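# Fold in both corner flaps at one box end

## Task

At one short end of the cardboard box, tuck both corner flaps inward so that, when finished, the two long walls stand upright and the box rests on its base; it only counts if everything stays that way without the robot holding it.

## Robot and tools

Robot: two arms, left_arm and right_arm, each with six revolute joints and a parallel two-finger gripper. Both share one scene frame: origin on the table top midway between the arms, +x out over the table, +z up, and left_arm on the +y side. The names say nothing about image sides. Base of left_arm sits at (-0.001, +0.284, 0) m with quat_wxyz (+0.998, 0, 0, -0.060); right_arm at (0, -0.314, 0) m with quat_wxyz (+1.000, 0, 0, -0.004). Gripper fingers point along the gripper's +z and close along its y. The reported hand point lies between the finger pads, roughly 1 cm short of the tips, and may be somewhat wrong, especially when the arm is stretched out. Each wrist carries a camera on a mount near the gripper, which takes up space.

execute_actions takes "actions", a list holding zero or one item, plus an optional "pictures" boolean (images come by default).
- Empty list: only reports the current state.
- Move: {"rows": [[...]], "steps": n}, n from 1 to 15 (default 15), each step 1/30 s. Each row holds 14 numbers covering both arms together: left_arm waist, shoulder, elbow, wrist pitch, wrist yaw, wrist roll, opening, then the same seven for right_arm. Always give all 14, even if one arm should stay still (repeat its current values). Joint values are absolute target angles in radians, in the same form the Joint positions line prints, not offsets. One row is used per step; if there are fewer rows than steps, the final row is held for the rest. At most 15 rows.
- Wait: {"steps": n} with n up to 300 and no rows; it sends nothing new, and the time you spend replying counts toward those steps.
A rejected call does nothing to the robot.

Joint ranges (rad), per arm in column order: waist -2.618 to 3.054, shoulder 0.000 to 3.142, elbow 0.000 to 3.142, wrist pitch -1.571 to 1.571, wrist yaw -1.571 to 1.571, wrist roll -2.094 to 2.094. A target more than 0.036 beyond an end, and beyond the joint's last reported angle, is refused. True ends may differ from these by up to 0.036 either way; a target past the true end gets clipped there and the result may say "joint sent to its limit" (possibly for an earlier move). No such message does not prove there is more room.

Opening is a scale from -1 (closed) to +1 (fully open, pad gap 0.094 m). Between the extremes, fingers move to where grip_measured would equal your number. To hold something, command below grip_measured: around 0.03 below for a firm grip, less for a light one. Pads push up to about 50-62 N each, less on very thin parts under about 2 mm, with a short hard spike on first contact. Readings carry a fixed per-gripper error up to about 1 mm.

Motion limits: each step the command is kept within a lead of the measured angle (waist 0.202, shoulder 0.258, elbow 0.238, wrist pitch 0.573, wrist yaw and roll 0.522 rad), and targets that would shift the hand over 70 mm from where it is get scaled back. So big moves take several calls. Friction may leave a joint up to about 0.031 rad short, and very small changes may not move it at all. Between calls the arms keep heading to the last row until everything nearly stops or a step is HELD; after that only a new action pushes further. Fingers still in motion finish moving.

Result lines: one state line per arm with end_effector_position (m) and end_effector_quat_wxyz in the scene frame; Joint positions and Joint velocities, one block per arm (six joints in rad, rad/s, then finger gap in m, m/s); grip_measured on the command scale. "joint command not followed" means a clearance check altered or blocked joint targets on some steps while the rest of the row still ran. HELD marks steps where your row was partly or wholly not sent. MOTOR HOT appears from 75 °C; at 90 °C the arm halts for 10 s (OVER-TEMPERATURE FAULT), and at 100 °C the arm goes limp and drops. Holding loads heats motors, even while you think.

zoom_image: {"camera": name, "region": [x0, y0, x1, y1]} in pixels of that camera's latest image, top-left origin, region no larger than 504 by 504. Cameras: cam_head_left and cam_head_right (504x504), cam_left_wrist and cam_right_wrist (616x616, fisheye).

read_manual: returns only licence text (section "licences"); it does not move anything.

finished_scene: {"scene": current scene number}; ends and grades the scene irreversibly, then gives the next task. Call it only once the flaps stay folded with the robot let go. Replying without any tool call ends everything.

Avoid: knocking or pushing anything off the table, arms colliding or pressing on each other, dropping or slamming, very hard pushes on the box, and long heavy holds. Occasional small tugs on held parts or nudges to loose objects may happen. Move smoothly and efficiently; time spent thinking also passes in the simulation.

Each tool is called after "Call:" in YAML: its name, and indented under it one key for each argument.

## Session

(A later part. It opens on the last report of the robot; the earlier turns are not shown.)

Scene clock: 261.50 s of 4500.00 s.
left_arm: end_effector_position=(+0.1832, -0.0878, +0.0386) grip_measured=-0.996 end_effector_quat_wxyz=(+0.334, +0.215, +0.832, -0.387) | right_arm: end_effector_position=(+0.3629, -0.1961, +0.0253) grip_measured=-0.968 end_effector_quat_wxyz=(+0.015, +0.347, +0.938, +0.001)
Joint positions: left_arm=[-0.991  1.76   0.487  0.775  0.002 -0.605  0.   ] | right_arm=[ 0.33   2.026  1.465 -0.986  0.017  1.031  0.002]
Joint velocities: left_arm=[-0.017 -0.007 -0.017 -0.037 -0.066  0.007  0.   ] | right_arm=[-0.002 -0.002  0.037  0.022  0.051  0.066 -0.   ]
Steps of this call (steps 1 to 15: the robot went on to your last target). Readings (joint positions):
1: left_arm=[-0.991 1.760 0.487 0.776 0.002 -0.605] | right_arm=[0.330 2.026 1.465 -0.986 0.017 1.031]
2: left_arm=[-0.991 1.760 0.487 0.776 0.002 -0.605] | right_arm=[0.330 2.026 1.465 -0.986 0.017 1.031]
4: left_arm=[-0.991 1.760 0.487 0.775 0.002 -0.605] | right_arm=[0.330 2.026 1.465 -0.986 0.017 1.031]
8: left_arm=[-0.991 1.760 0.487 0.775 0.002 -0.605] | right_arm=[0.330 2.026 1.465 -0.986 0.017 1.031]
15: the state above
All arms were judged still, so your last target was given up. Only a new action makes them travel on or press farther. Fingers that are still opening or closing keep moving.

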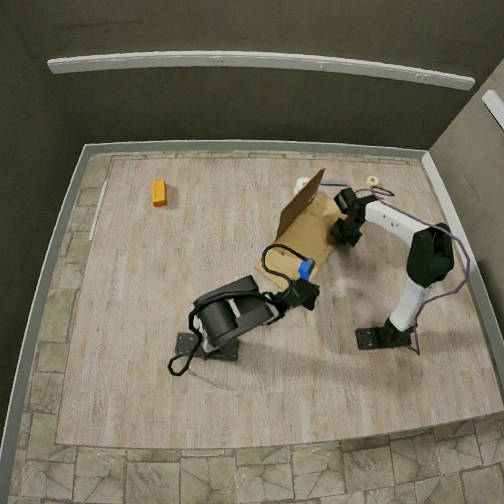

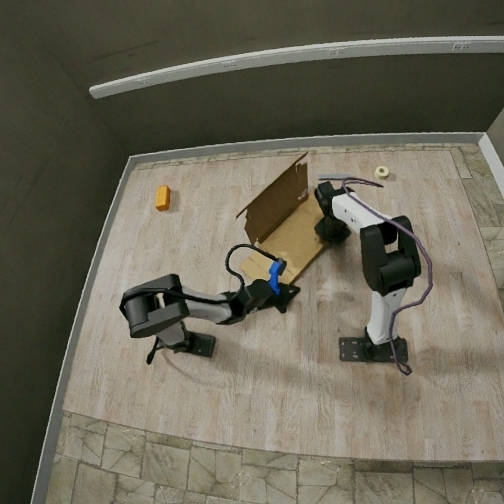

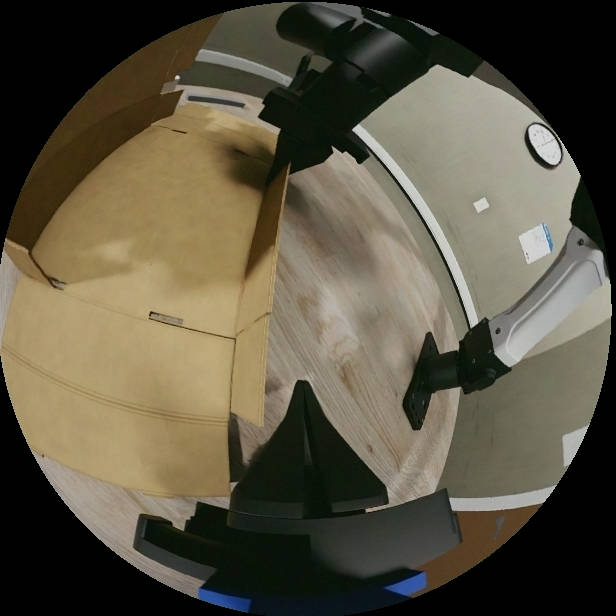

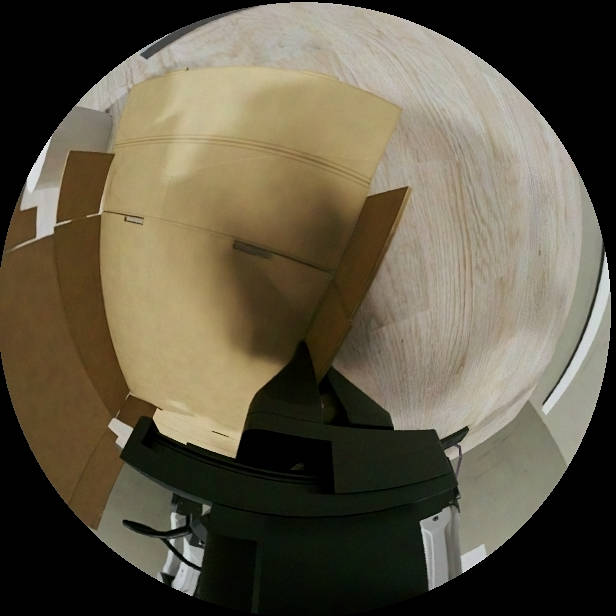

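Call:
execute_actions:
  actions:
    - {"rows":[[-0.99,1.80,0.50,0.75,0,-0.6,-1,0.335,2.05,1.475,-1.0,0,1.02,-0.99],[-0.98,1.82,0.50,0.745,0,-0.6,-1,0.335,2.05,1.475,-1.0,0,1.02,-0.99],[-0.96,1.82,0.50,0.745,0,-0.6,-1,0.335,2.05,1.475,-1.0,0,1.02,-0.99],[-0.945,1.82,0.50,0.745,0,-0.6,-1,0.335,2.05,1.475,-1.0,0,1.02,-0.99],[-0.93,1.82,0.50,0.745,0,-0.6,-1,0.335,2.05,1.475,-1.0,0,1.02,-0.99],[-0.915,1.82,0.50,0.745,0,-0.6,-1,0.335,2.05,1.475,-1.0,0,1.02,-0.99],[-0.90,1.82,0.50,0.745,0,-0.6,-1,0.335,2.05,1.475,-1.0,0,1.02,-0.99],[-0.885,1.82,0.50,0.745,0,-0.6,-1,0.335,2.05,1.475,-1.0,0,1.02,-0.99],[-0.87,1.82,0.50,0.745,0,-0.6,-1,0.335,2.05,1.475,-1.0,0,1.02,-0.99],[-0.855,1.82,0.50,0.745,0,-0.6,-1,0.335,2.05,1.475,-1.0,0,1.02,-0.99],[-0.84,1.82,0.50,0.745,0,-0.6,-1,0.335,2.05,1.475,-1.0,0,1.02,-0.99]],"steps":15}
  pictures: false

Call:
execute_actions:
  actions:
    - {"steps":10}

Scene clock: 281.73 s of 4500.00 s.
left_arm: end_effector_position=(+0.2297, -0.0546, +0.0204) grip_measured=-0.996 end_effector_quat_wxyz=(+0.342, +0.160, +0.858, -0.348) | right_arm: end_effector_position=(+0.3648, -0.1954, +0.0253) grip_measured=-0.968 end_effector_quat_wxyz=(+0.018, +0.349, +0.937, +0.004)
Joint positions: left_arm=[-0.851  1.798  0.487  0.758  0.008 -0.605  0.   ] | right_arm=[ 0.33   2.026  1.465 -0.978  0.017  1.036  0.002]
Joint velocities: left_arm=[-0.012 -0.012 -0.002  0.022  0.081  0.051 -0.001] | right_arm=[-0.002 -0.002 -0.002 -0.037 -0.022 -0.051 -0.001]
Steps of this call (steps 1 to 90: nothing new was sent; then 16.73 s passed at rest; steps 91 to 105: all 15 steps of this action). Readings (joint positions):
91: left_arm=[-0.991 1.762 0.487 0.775 0.002 -0.605] | right_arm=[0.330 2.026 1.465 -0.986 0.017 1.031]
92: left_arm=[-0.991 1.767 0.487 0.775 0.002 -0.605] | right_arm=[0.330 2.026 1.465 -0.986 0.017 1.031]
94: left_arm=[-0.980 1.784 0.487 0.772 0.003 -0.605] | right_arm=[0.330 2.026 1.465 -0.986 0.017 1.031]
98: left_arm=[-0.924 1.798 0.487 0.759 0.006 -0.605] | right_arm=[0.330 2.026 1.465 -0.983 0.017 1.032]
105: the state above

Scene clock: 282.07 s of 4500.00 s.
left_arm: end_effector_position=(+0.2297, -0.0546, +0.0204) grip_measured=-0.996 end_effector_quat_wxyz=(+0.342, +0.160, +0.858, -0.348) | right_arm: end_effector_position=(+0.3648, -0.1954, +0.0253) grip_measured=-0.968 end_effector_quat_wxyz=(+0.018, +0.349, +0.937, +0.004)
Joint positions: left_arm=[-0.851  1.798  0.487  0.758  0.008 -0.605  0.   ] | right_arm=[ 0.33   2.026  1.465 -0.978  0.017  1.036  0.002]
Joint velocities: left_arm=[-0.002 -0.002 -0.007 -0.007 -0.022  0.007  0.001] | right_arm=[ 0.002 -0.002 -0.012 -0.007  0.007  0.037  0.001]
Steps of this call (steps 1 to 10: the robot went on to your last target). Readings (joint positions):
1: left_arm=[-0.851 1.798 0.487 0.758 0.008 -0.605] | right_arm=[0.330 2.026 1.465 -0.978 0.017 1.036]
2: left_arm=[-0.851 1.798 0.487 0.758 0.008 -0.605] | right_arm=[0.330 2.026 1.465 -0.978 0.017 1.036]
4: left_arm=[-0.851 1.798 0.487 0.758 0.008 -0.605] | right_arm=[0.330 2.026 1.465 -0.978 0.017 1.036]
8: left_arm=[-0.851 1.798 0.487 0.758 0.008 -0.605] | right_arm=[0.330 2.026 1.465 -0.978 0.017 1.036]
10: the state above

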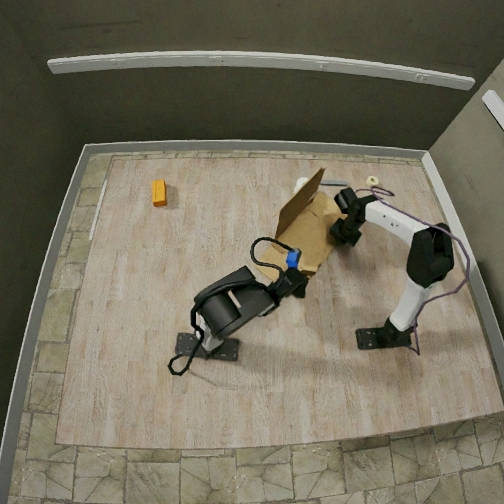

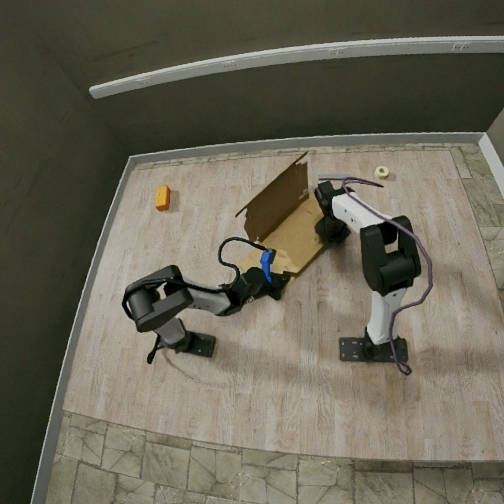

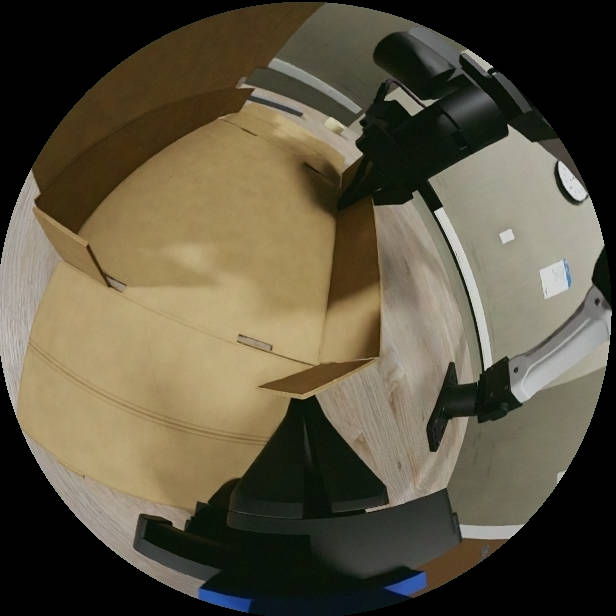

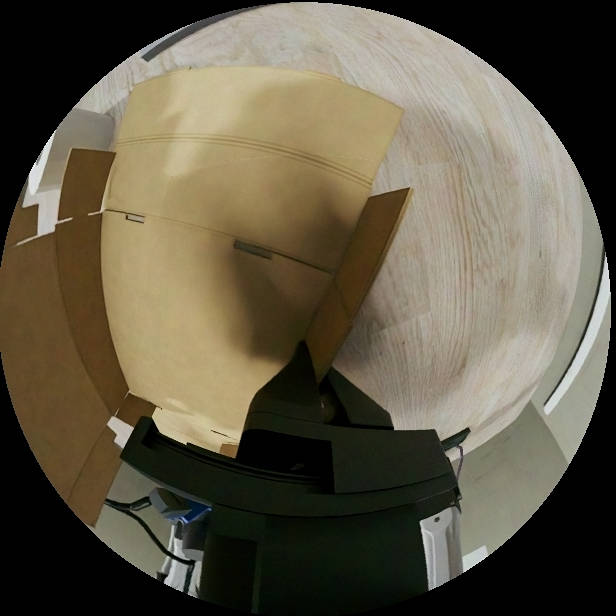

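Call:
execute_actions:
  actions:
    - {"rows":[[-0.84,1.82,0.52,0.75,0,-0.6,-1,0.335,2.05,1.475,-1.0,0,1.02,-0.99],[-0.84,1.83,0.54,0.745,0,-0.6,-1,0.335,2.05,1.475,-1.0,0,1.02,-0.99],[-0.84,1.84,0.56,0.74,0,-0.6,-1,0.335,2.05,1.475,-1.0,0,1.02,-0.99],[-0.84,1.85,0.58,0.735,0,-0.6,-1,0.335,2.05,1.475,-1.0,0,1.02,-0.99],[-0.84,1.865,0.60,0.73,0,-0.6,-1,0.335,2.05,1.475,-1.0,0,1.02,-0.99],[-0.84,1.88,0.62,0.725,0,-0.6,-1,0.335,2.05,1.475,-1.0,0,1.02,-0.99],[-0.84,1.89,0.64,0.72,0,-0.6,-1,0.335,2.05,1.475,-1.0,0,1.02,-0.99],[-0.84,1.905,0.66,0.715,0,-0.6,-1,0.335,2.05,1.475,-1.0,0,1.02,-0.99],[-0.84,1.92,0.68,0.71,0,-0.6,-1,0.335,2.05,1.475,-1.0,0,1.02,-0.99],[-0.84,1.93,0.70,0.705,0,-0.6,-1,0.335,2.05,1.475,-1.0,0,1.02,-0.99]],"steps":15}
  pictures: false

Call:
execute_actions:
  actions:
    - {"steps":10}

Scene clock: 295.20 s of 4500.00 s.
left_arm: end_effector_position=(+0.2513, -0.0846, +0.0169) grip_measured=-0.997 end_effector_quat_wxyz=(+0.336, +0.160, +0.863, -0.342) | right_arm: end_effector_position=(+0.3737, -0.2095, +0.0271) grip_measured=-0.968 end_effector_quat_wxyz=(+0.038, +0.347, +0.937, -0.010)
Joint positions: left_arm=[-0.849  1.901  0.651  0.679  0.008 -0.605  0.   ] | right_arm=[ 0.309  2.026  1.47  -0.967  0.062  1.008  0.002]
Joint velocities: left_arm=[ 0.007  0.007  0.017  0.051  0.11  -0.037 -0.001] | right_arm=[-0.017  0.002 -0.002 -0.007 -0.037 -0.037 -0.001]
Steps of this call (steps 1 to 15: the robot went on to your last target; steps 16 to 90: nothing new was sent; then 9.63 s passed at rest; steps 91 to 105: all 15 steps of this action). Readings (joint positions):
91: left_arm=[-0.851 1.798 0.487 0.758 0.008 -0.605] | right_arm=[0.330 2.026 1.465 -0.978 0.017 1.036]
92: left_arm=[-0.851 1.798 0.490 0.755 0.008 -0.605] | right_arm=[0.330 2.026 1.465 -0.978 0.017 1.036]
94: left_arm=[-0.851 1.809 0.514 0.745 0.008 -0.605] | right_arm=[0.330 2.026 1.465 -0.978 0.017 1.036]
98: left_arm=[-0.851 1.859 0.587 0.715 0.008 -0.605] | right_arm=[0.329 2.026 1.465 -0.973 0.034 1.028]
105: the state above

Scene clock: 295.53 s of 4500.00 s.
left_arm: end_effector_position=(+0.2513, -0.0847, +0.0169) grip_measured=-0.997 end_effector_quat_wxyz=(+0.336, +0.160, +0.863, -0.342) | right_arm: end_effector_position=(+0.3737, -0.2095, +0.0271) grip_measured=-0.968 end_effector_quat_wxyz=(+0.038, +0.347, +0.937, -0.010)
Joint positions: left_arm=[-0.849  1.901  0.651  0.679  0.008 -0.605  0.   ] | right_arm=[ 0.309  2.026  1.47  -0.967  0.062  1.008  0.002]
Joint velocities: left_arm=[-0.022 -0.017  0.007 -0.022 -0.066  0.037  0.   ] | right_arm=[-0.007 -0.002  0.012 -0.037  0.051 -0.022  0.   ]
Steps of this call (steps 1 to 10: the robot went on to your last target). Readings (joint positions):
1: left_arm=[-0.849 1.901 0.651 0.679 0.008 -0.605] | right_arm=[0.309 2.026 1.470 -0.967 0.062 1.008]
2: left_arm=[-0.849 1.901 0.651 0.679 0.008 -0.605] | right_arm=[0.309 2.026 1.470 -0.967 0.062 1.008]
4: left_arm=[-0.849 1.901 0.651 0.679 0.008 -0.605] | right_arm=[0.309 2.026 1.470 -0.967 0.062 1.008]
8: left_arm=[-0.849 1.901 0.651 0.679 0.008 -0.605] | right_arm=[0.309 2.026 1.470 -0.967 0.062 1.008]
10: the state above

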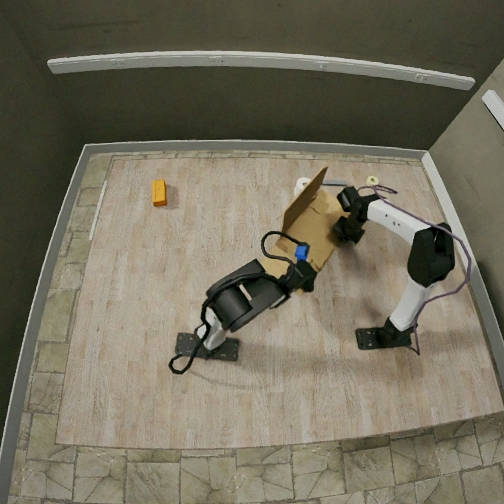

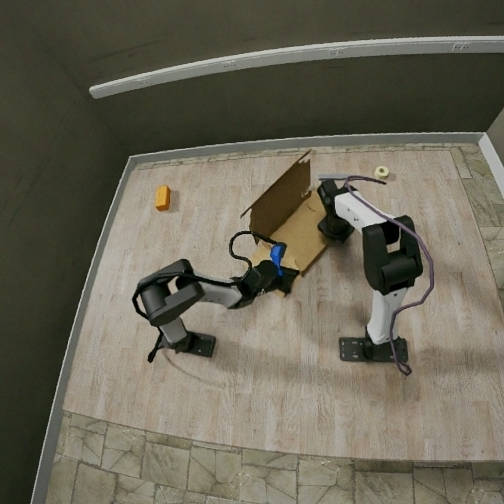

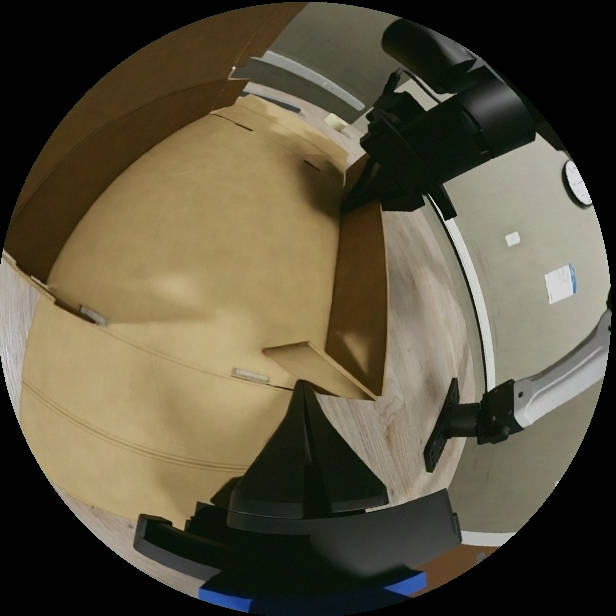

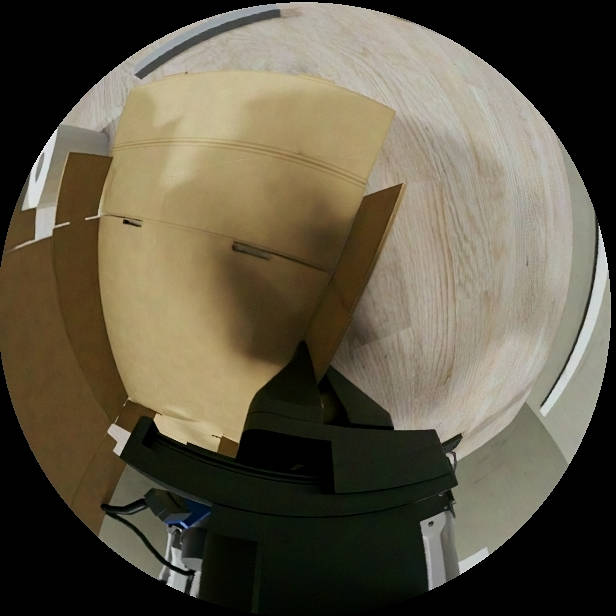

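Call:
execute_actions:
  actions:
    - {"rows":[[-0.84,1.89,0.64,0.715,0,-0.6,-1,0.335,2.05,1.475,-1.0,0,1.02,-0.99],[-0.84,1.85,0.57,0.73,0,-0.6,-1,0.335,2.05,1.475,-1.0,0,1.02,-0.99],[-0.84,1.82,0.50,0.745,0,-0.6,-1,0.335,2.05,1.475,-1.0,0,1.02,-0.99],[-0.84,1.77,0.45,0.755,0,-0.6,-1,0.335,2.05,1.475,-1.0,0,1.02,-0.99],[-0.84,1.72,0.40,0.765,0,-0.6,-1,0.335,2.05,1.475,-1.0,0,1.02,-0.99],[-0.84,1.67,0.34,0.78,0,-0.6,-1,0.335,2.05,1.475,-1.0,0,1.02,-0.99],[-0.84,1.62,0.29,0.79,0,-0.6,-1,0.335,2.05,1.475,-1.0,0,1.02,-0.99]],"steps":15}

Scene clock: 314.53 s of 4500.00 s.
left_arm: end_effector_position=(+0.2045, -0.0166, +0.0249) grip_measured=-0.997 end_effector_quat_wxyz=(+0.342, +0.159, +0.858, -0.348) | right_arm: end_effector_position=(+0.3645, -0.1957, +0.0266) grip_measured=-0.968 end_effector_quat_wxyz=(+0.017, +0.339, +0.941, +0.001)
Joint positions: left_arm=[-0.849  1.636  0.31   0.774  0.008 -0.605  0.   ] | right_arm=[ 0.331  2.026  1.47  -0.986  0.019  1.015  0.002]
Joint velocities: left_arm=[ 0.002 -0.017  0.002  0.007  0.007 -0.007 -0.002] | right_arm=[ 0.012 -0.012  0.007  0.037 -0.007 -0.022  0.   ]
Steps of this call (steps 1 to 15: the robot went on to your last target; steps 16 to 90: nothing new was sent; then 15.50 s passed at rest; steps 91 to 105: all 15 steps of this action). Readings (joint positions):
91: left_arm=[-0.849 1.901 0.651 0.679 0.008 -0.605] | right_arm=[0.309 2.026 1.470 -0.967 0.062 1.008]
92: left_arm=[-0.849 1.896 0.641 0.684 0.008 -0.605] | right_arm=[0.309 2.026 1.470 -0.967 0.061 1.008]
94: left_arm=[-0.849 1.855 0.572 0.716 0.008 -0.605] | right_arm=[0.314 2.026 1.470 -0.975 0.042 1.011]
98: left_arm=[-0.849 1.677 0.361 0.752 0.008 -0.605] | right_arm=[0.330 2.026 1.470 -0.983 0.025 1.014]
105: the state above

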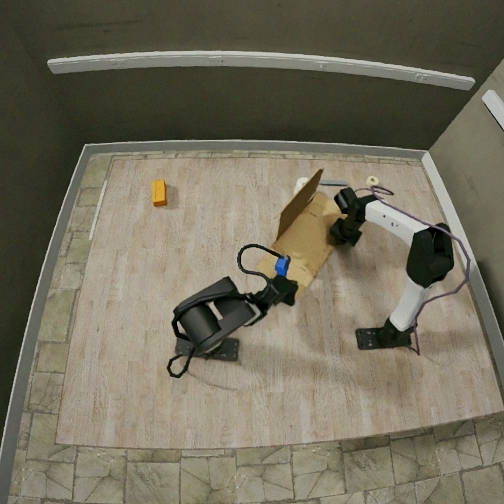

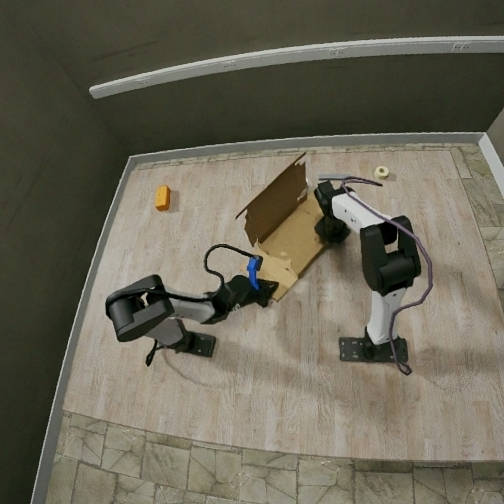

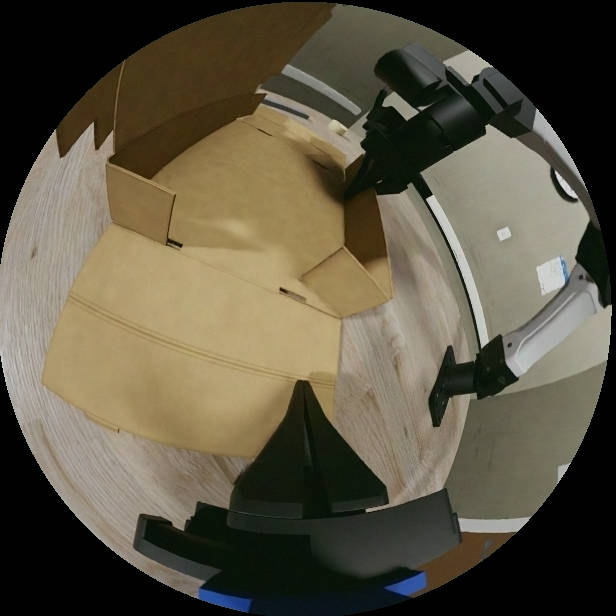

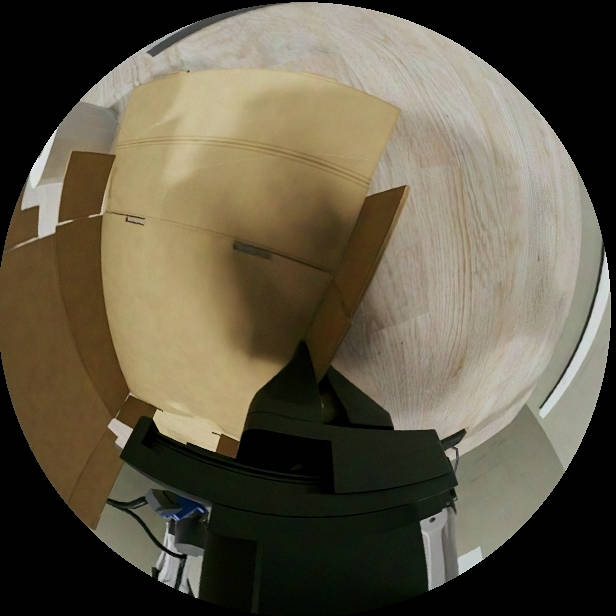

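Call:
execute_actions:
  actions:
    - {"rows":[[-0.8,1.58,0.29,0.76,0,-0.6,-1,0.335,2.05,1.475,-1.0,0,1.02,-0.8],[-0.76,1.54,0.28,0.73,0,-0.6,-1,0.335,2.05,1.475,-1.0,0,1.02,-0.6],[-0.72,1.5,0.28,0.7,0,-0.6,-1,0.335,2.05,1.475,-1.0,0,1.02,-0.4],[-0.68,1.46,0.27,0.67,0,-0.6,-1,0.335,2.05,1.475,-1.0,0,1.02,-0.2],[-0.64,1.42,0.27,0.64,0,-0.55,-1,0.335,2.05,1.475,-1.0,0,1.02,0],[-0.6,1.38,0.26,0.61,0,-0.55,-1,0.335,2.05,1.475,-1.0,0,1.02,0],[-0.55,1.34,0.26,0.58,0,-0.55,-1,0.335,2.05,1.475,-1.0,0,1.02,0],[-0.5,1.3,0.25,0.55,0,-0.5,-1,0.335,2.04,1.475,-1.0,0,1.02,0],[-0.45,1.26,0.25,0.51,0,-0.5,-1,0.33,2.01,1.475,-1.02,0,1.02,0],[-0.4,1.22,0.24,0.48,0,-0.5,-1,0.325,1.98,1.475,-1.04,0,1.02,0],[-0.35,1.18,0.24,0.45,0,-0.5,-1,0.32,1.94,1.475,-1.06,0,1.02,0],[-0.35,1.18,0.24,0.45,0,-0.5,-1,0.315,1.91,1.475,-1.08,0,1.02,0],[-0.35,1.18,0.24,0.45,0,-0.5,-1,0.31,1.87,1.475,-1.1,0,1.02,0],[-0.35,1.18,0.24,0.45,0,-0.5,-1,0.305,1.84,1.475,-1.12,0,1.02,0],[-0.35,1.18,0.24,0.45,0,-0.5,-1,0.3,1.81,1.475,-1.14,0,1.02,0]],"steps":15}
  pictures: false

Call:
execute_actions:
  actions:
    - {"steps":30}

Call:
zoom_image:
  camera: "cam_head_right"
  region: [200,120,400,320]

Scene clock: 336.17 s of 4500.00 s.
left_arm: end_effector_position=(+0.3087, +0.1265, +0.1091) grip_measured=-0.997 end_effector_quat_wxyz=(+0.493, -0.021, +0.828, -0.265) | right_arm: end_effector_position=(+0.3544, -0.2009, +0.0645) grip_measured=-0.002 end_effector_quat_wxyz=(+0.026, +0.344, +0.938, +0.017)
Joint positions: left_arm=[-0.354  1.193  0.276  0.534 -0.004 -0.52   0.   ] | right_arm=[ 0.32   1.917  1.47  -1.062  0.006  1.016  0.047]
Joint velocities: left_arm=[ 0.012 -0.012 -0.007 -0.344 -0.066  0.051 -0.   ] | right_arm=[-0.154 -1.101  0.022 -0.418 -0.022 -0.051 -0.001]
Steps of this call (steps 1 to 15: the robot went on to your last target; steps 16 to 90: nothing new was sent; then 18.13 s passed at rest; steps 91 to 105: all 15 steps of this action). Readings (joint positions):
91: left_arm=[-0.843 1.631 0.310 0.779 0.009 -0.605] | right_arm=[0.331 2.026 1.470 -0.987 0.016 1.016]
92: left_arm=[-0.825 1.617 0.310 0.768 0.011 -0.605] | right_arm=[0.331 2.026 1.470 -0.988 0.015 1.016]
94: left_arm=[-0.757 1.557 0.308 0.737 0.012 -0.605] | right_arm=[0.331 2.026 1.470 -0.989 0.012 1.016]
98: left_arm=[-0.584 1.385 0.295 0.669 0.008 -0.570] | right_arm=[0.331 2.026 1.470 -0.990 0.010 1.016]
105: the state above

Scene clock: 337.17 s of 4500.00 s.
left_arm: end_effector_position=(+0.3011, +0.1304, +0.0914) grip_measured=-0.997 end_effector_quat_wxyz=(+0.468, -0.015, +0.848, -0.248) | right_arm: end_effector_position=(+0.3444, -0.2101, +0.1053) grip_measured=-0.002 end_effector_quat_wxyz=(+0.048, +0.351, +0.934, +0.033)
Joint positions: left_arm=[-0.354  1.193  0.268  0.47  -0.004 -0.507  0.   ] | right_arm=[ 0.304  1.799  1.475 -1.131  0.006  1.016  0.047]
Joint velocities: left_arm=[-0.017  0.002 -0.017  0.007  0.007  0.007 -0.001] | right_arm=[-0.007 -0.017 -0.022 -0.022 -0.051 -0.007 -0.001]
Steps of this call (steps 1 to 30: the robot went on to your last target). Readings (joint positions):
1: left_arm=[-0.354 1.193 0.275 0.523 -0.004 -0.517] | right_arm=[0.315 1.880 1.470 -1.075 0.006 1.016]
2: left_arm=[-0.354 1.193 0.273 0.513 -0.004 -0.516] | right_arm=[0.310 1.846 1.470 -1.086 0.006 1.016]
4: left_arm=[-0.354 1.193 0.270 0.495 -0.004 -0.512] | right_arm=[0.305 1.805 1.473 -1.102 0.006 1.016]
8: left_arm=[-0.354 1.193 0.268 0.478 -0.004 -0.509] | right_arm=[0.304 1.799 1.475 -1.120 0.006 1.016]
30: the state above
All arms were judged still, so your last target was given up. Only a new action makes them travel on or press farther. Fingers that are still opening or closing keep moving.

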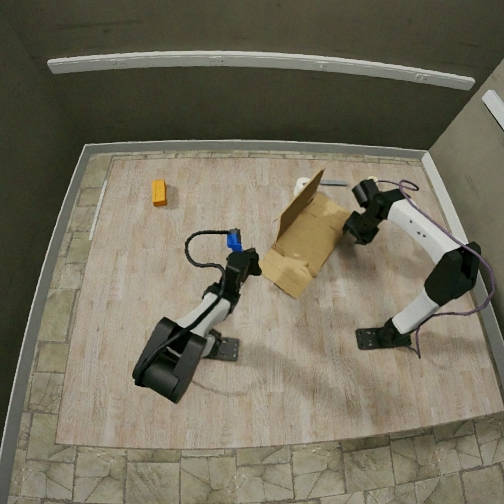

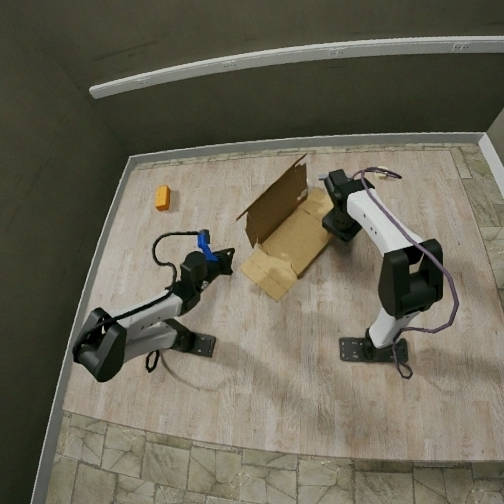

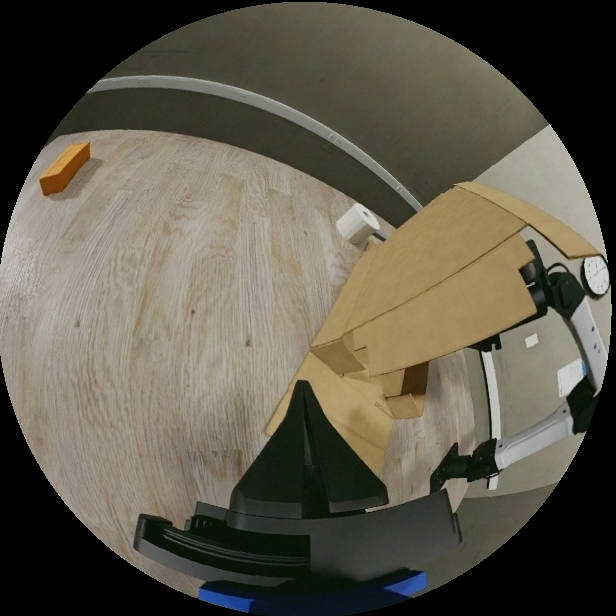

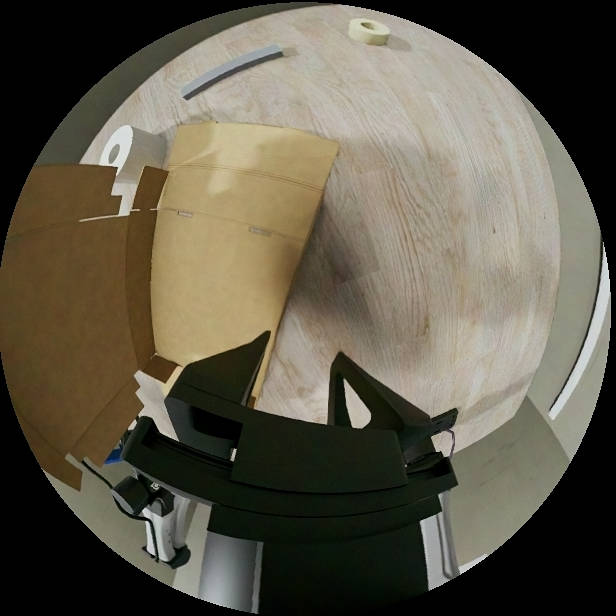

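Region (200, 120, 400, 320) of cam_head_right's 504x504 image, scaled by 2.520, with more detail than that image has.

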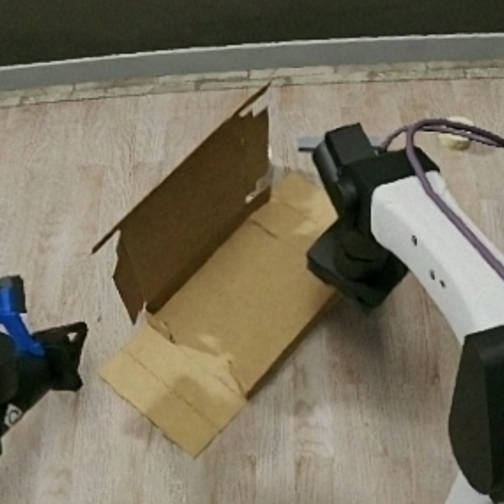

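Call:
zoom_image:
  camera: "cam_left_wrist"
  region: [260,280,500,480]

Call:
zoom_image:
  camera: "cam_head_left"
  region: [240,150,400,310]

Region (260, 280, 500, 480) of cam_left_wrist's 616x616 image, scaled by 2.100, with more detail than that image has.

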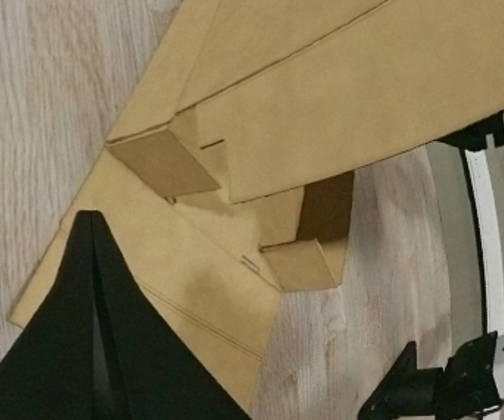

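Region (240, 150, 400, 310) of cam_head_left's 504x504 image, scaled by 3.150, with more detail than that image has.

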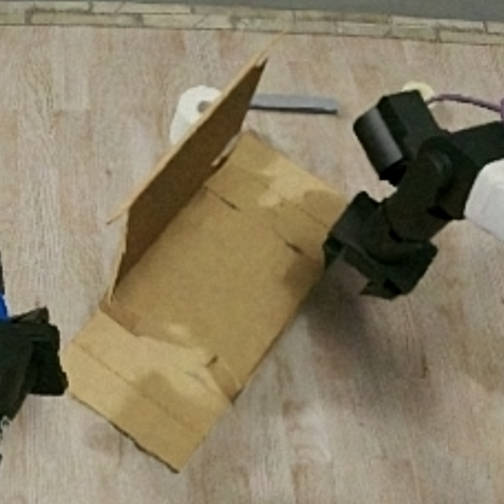

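Both flaps in, walls up.

Call:
finished_scene:
  scene: 2

The scene is finished: the task was done.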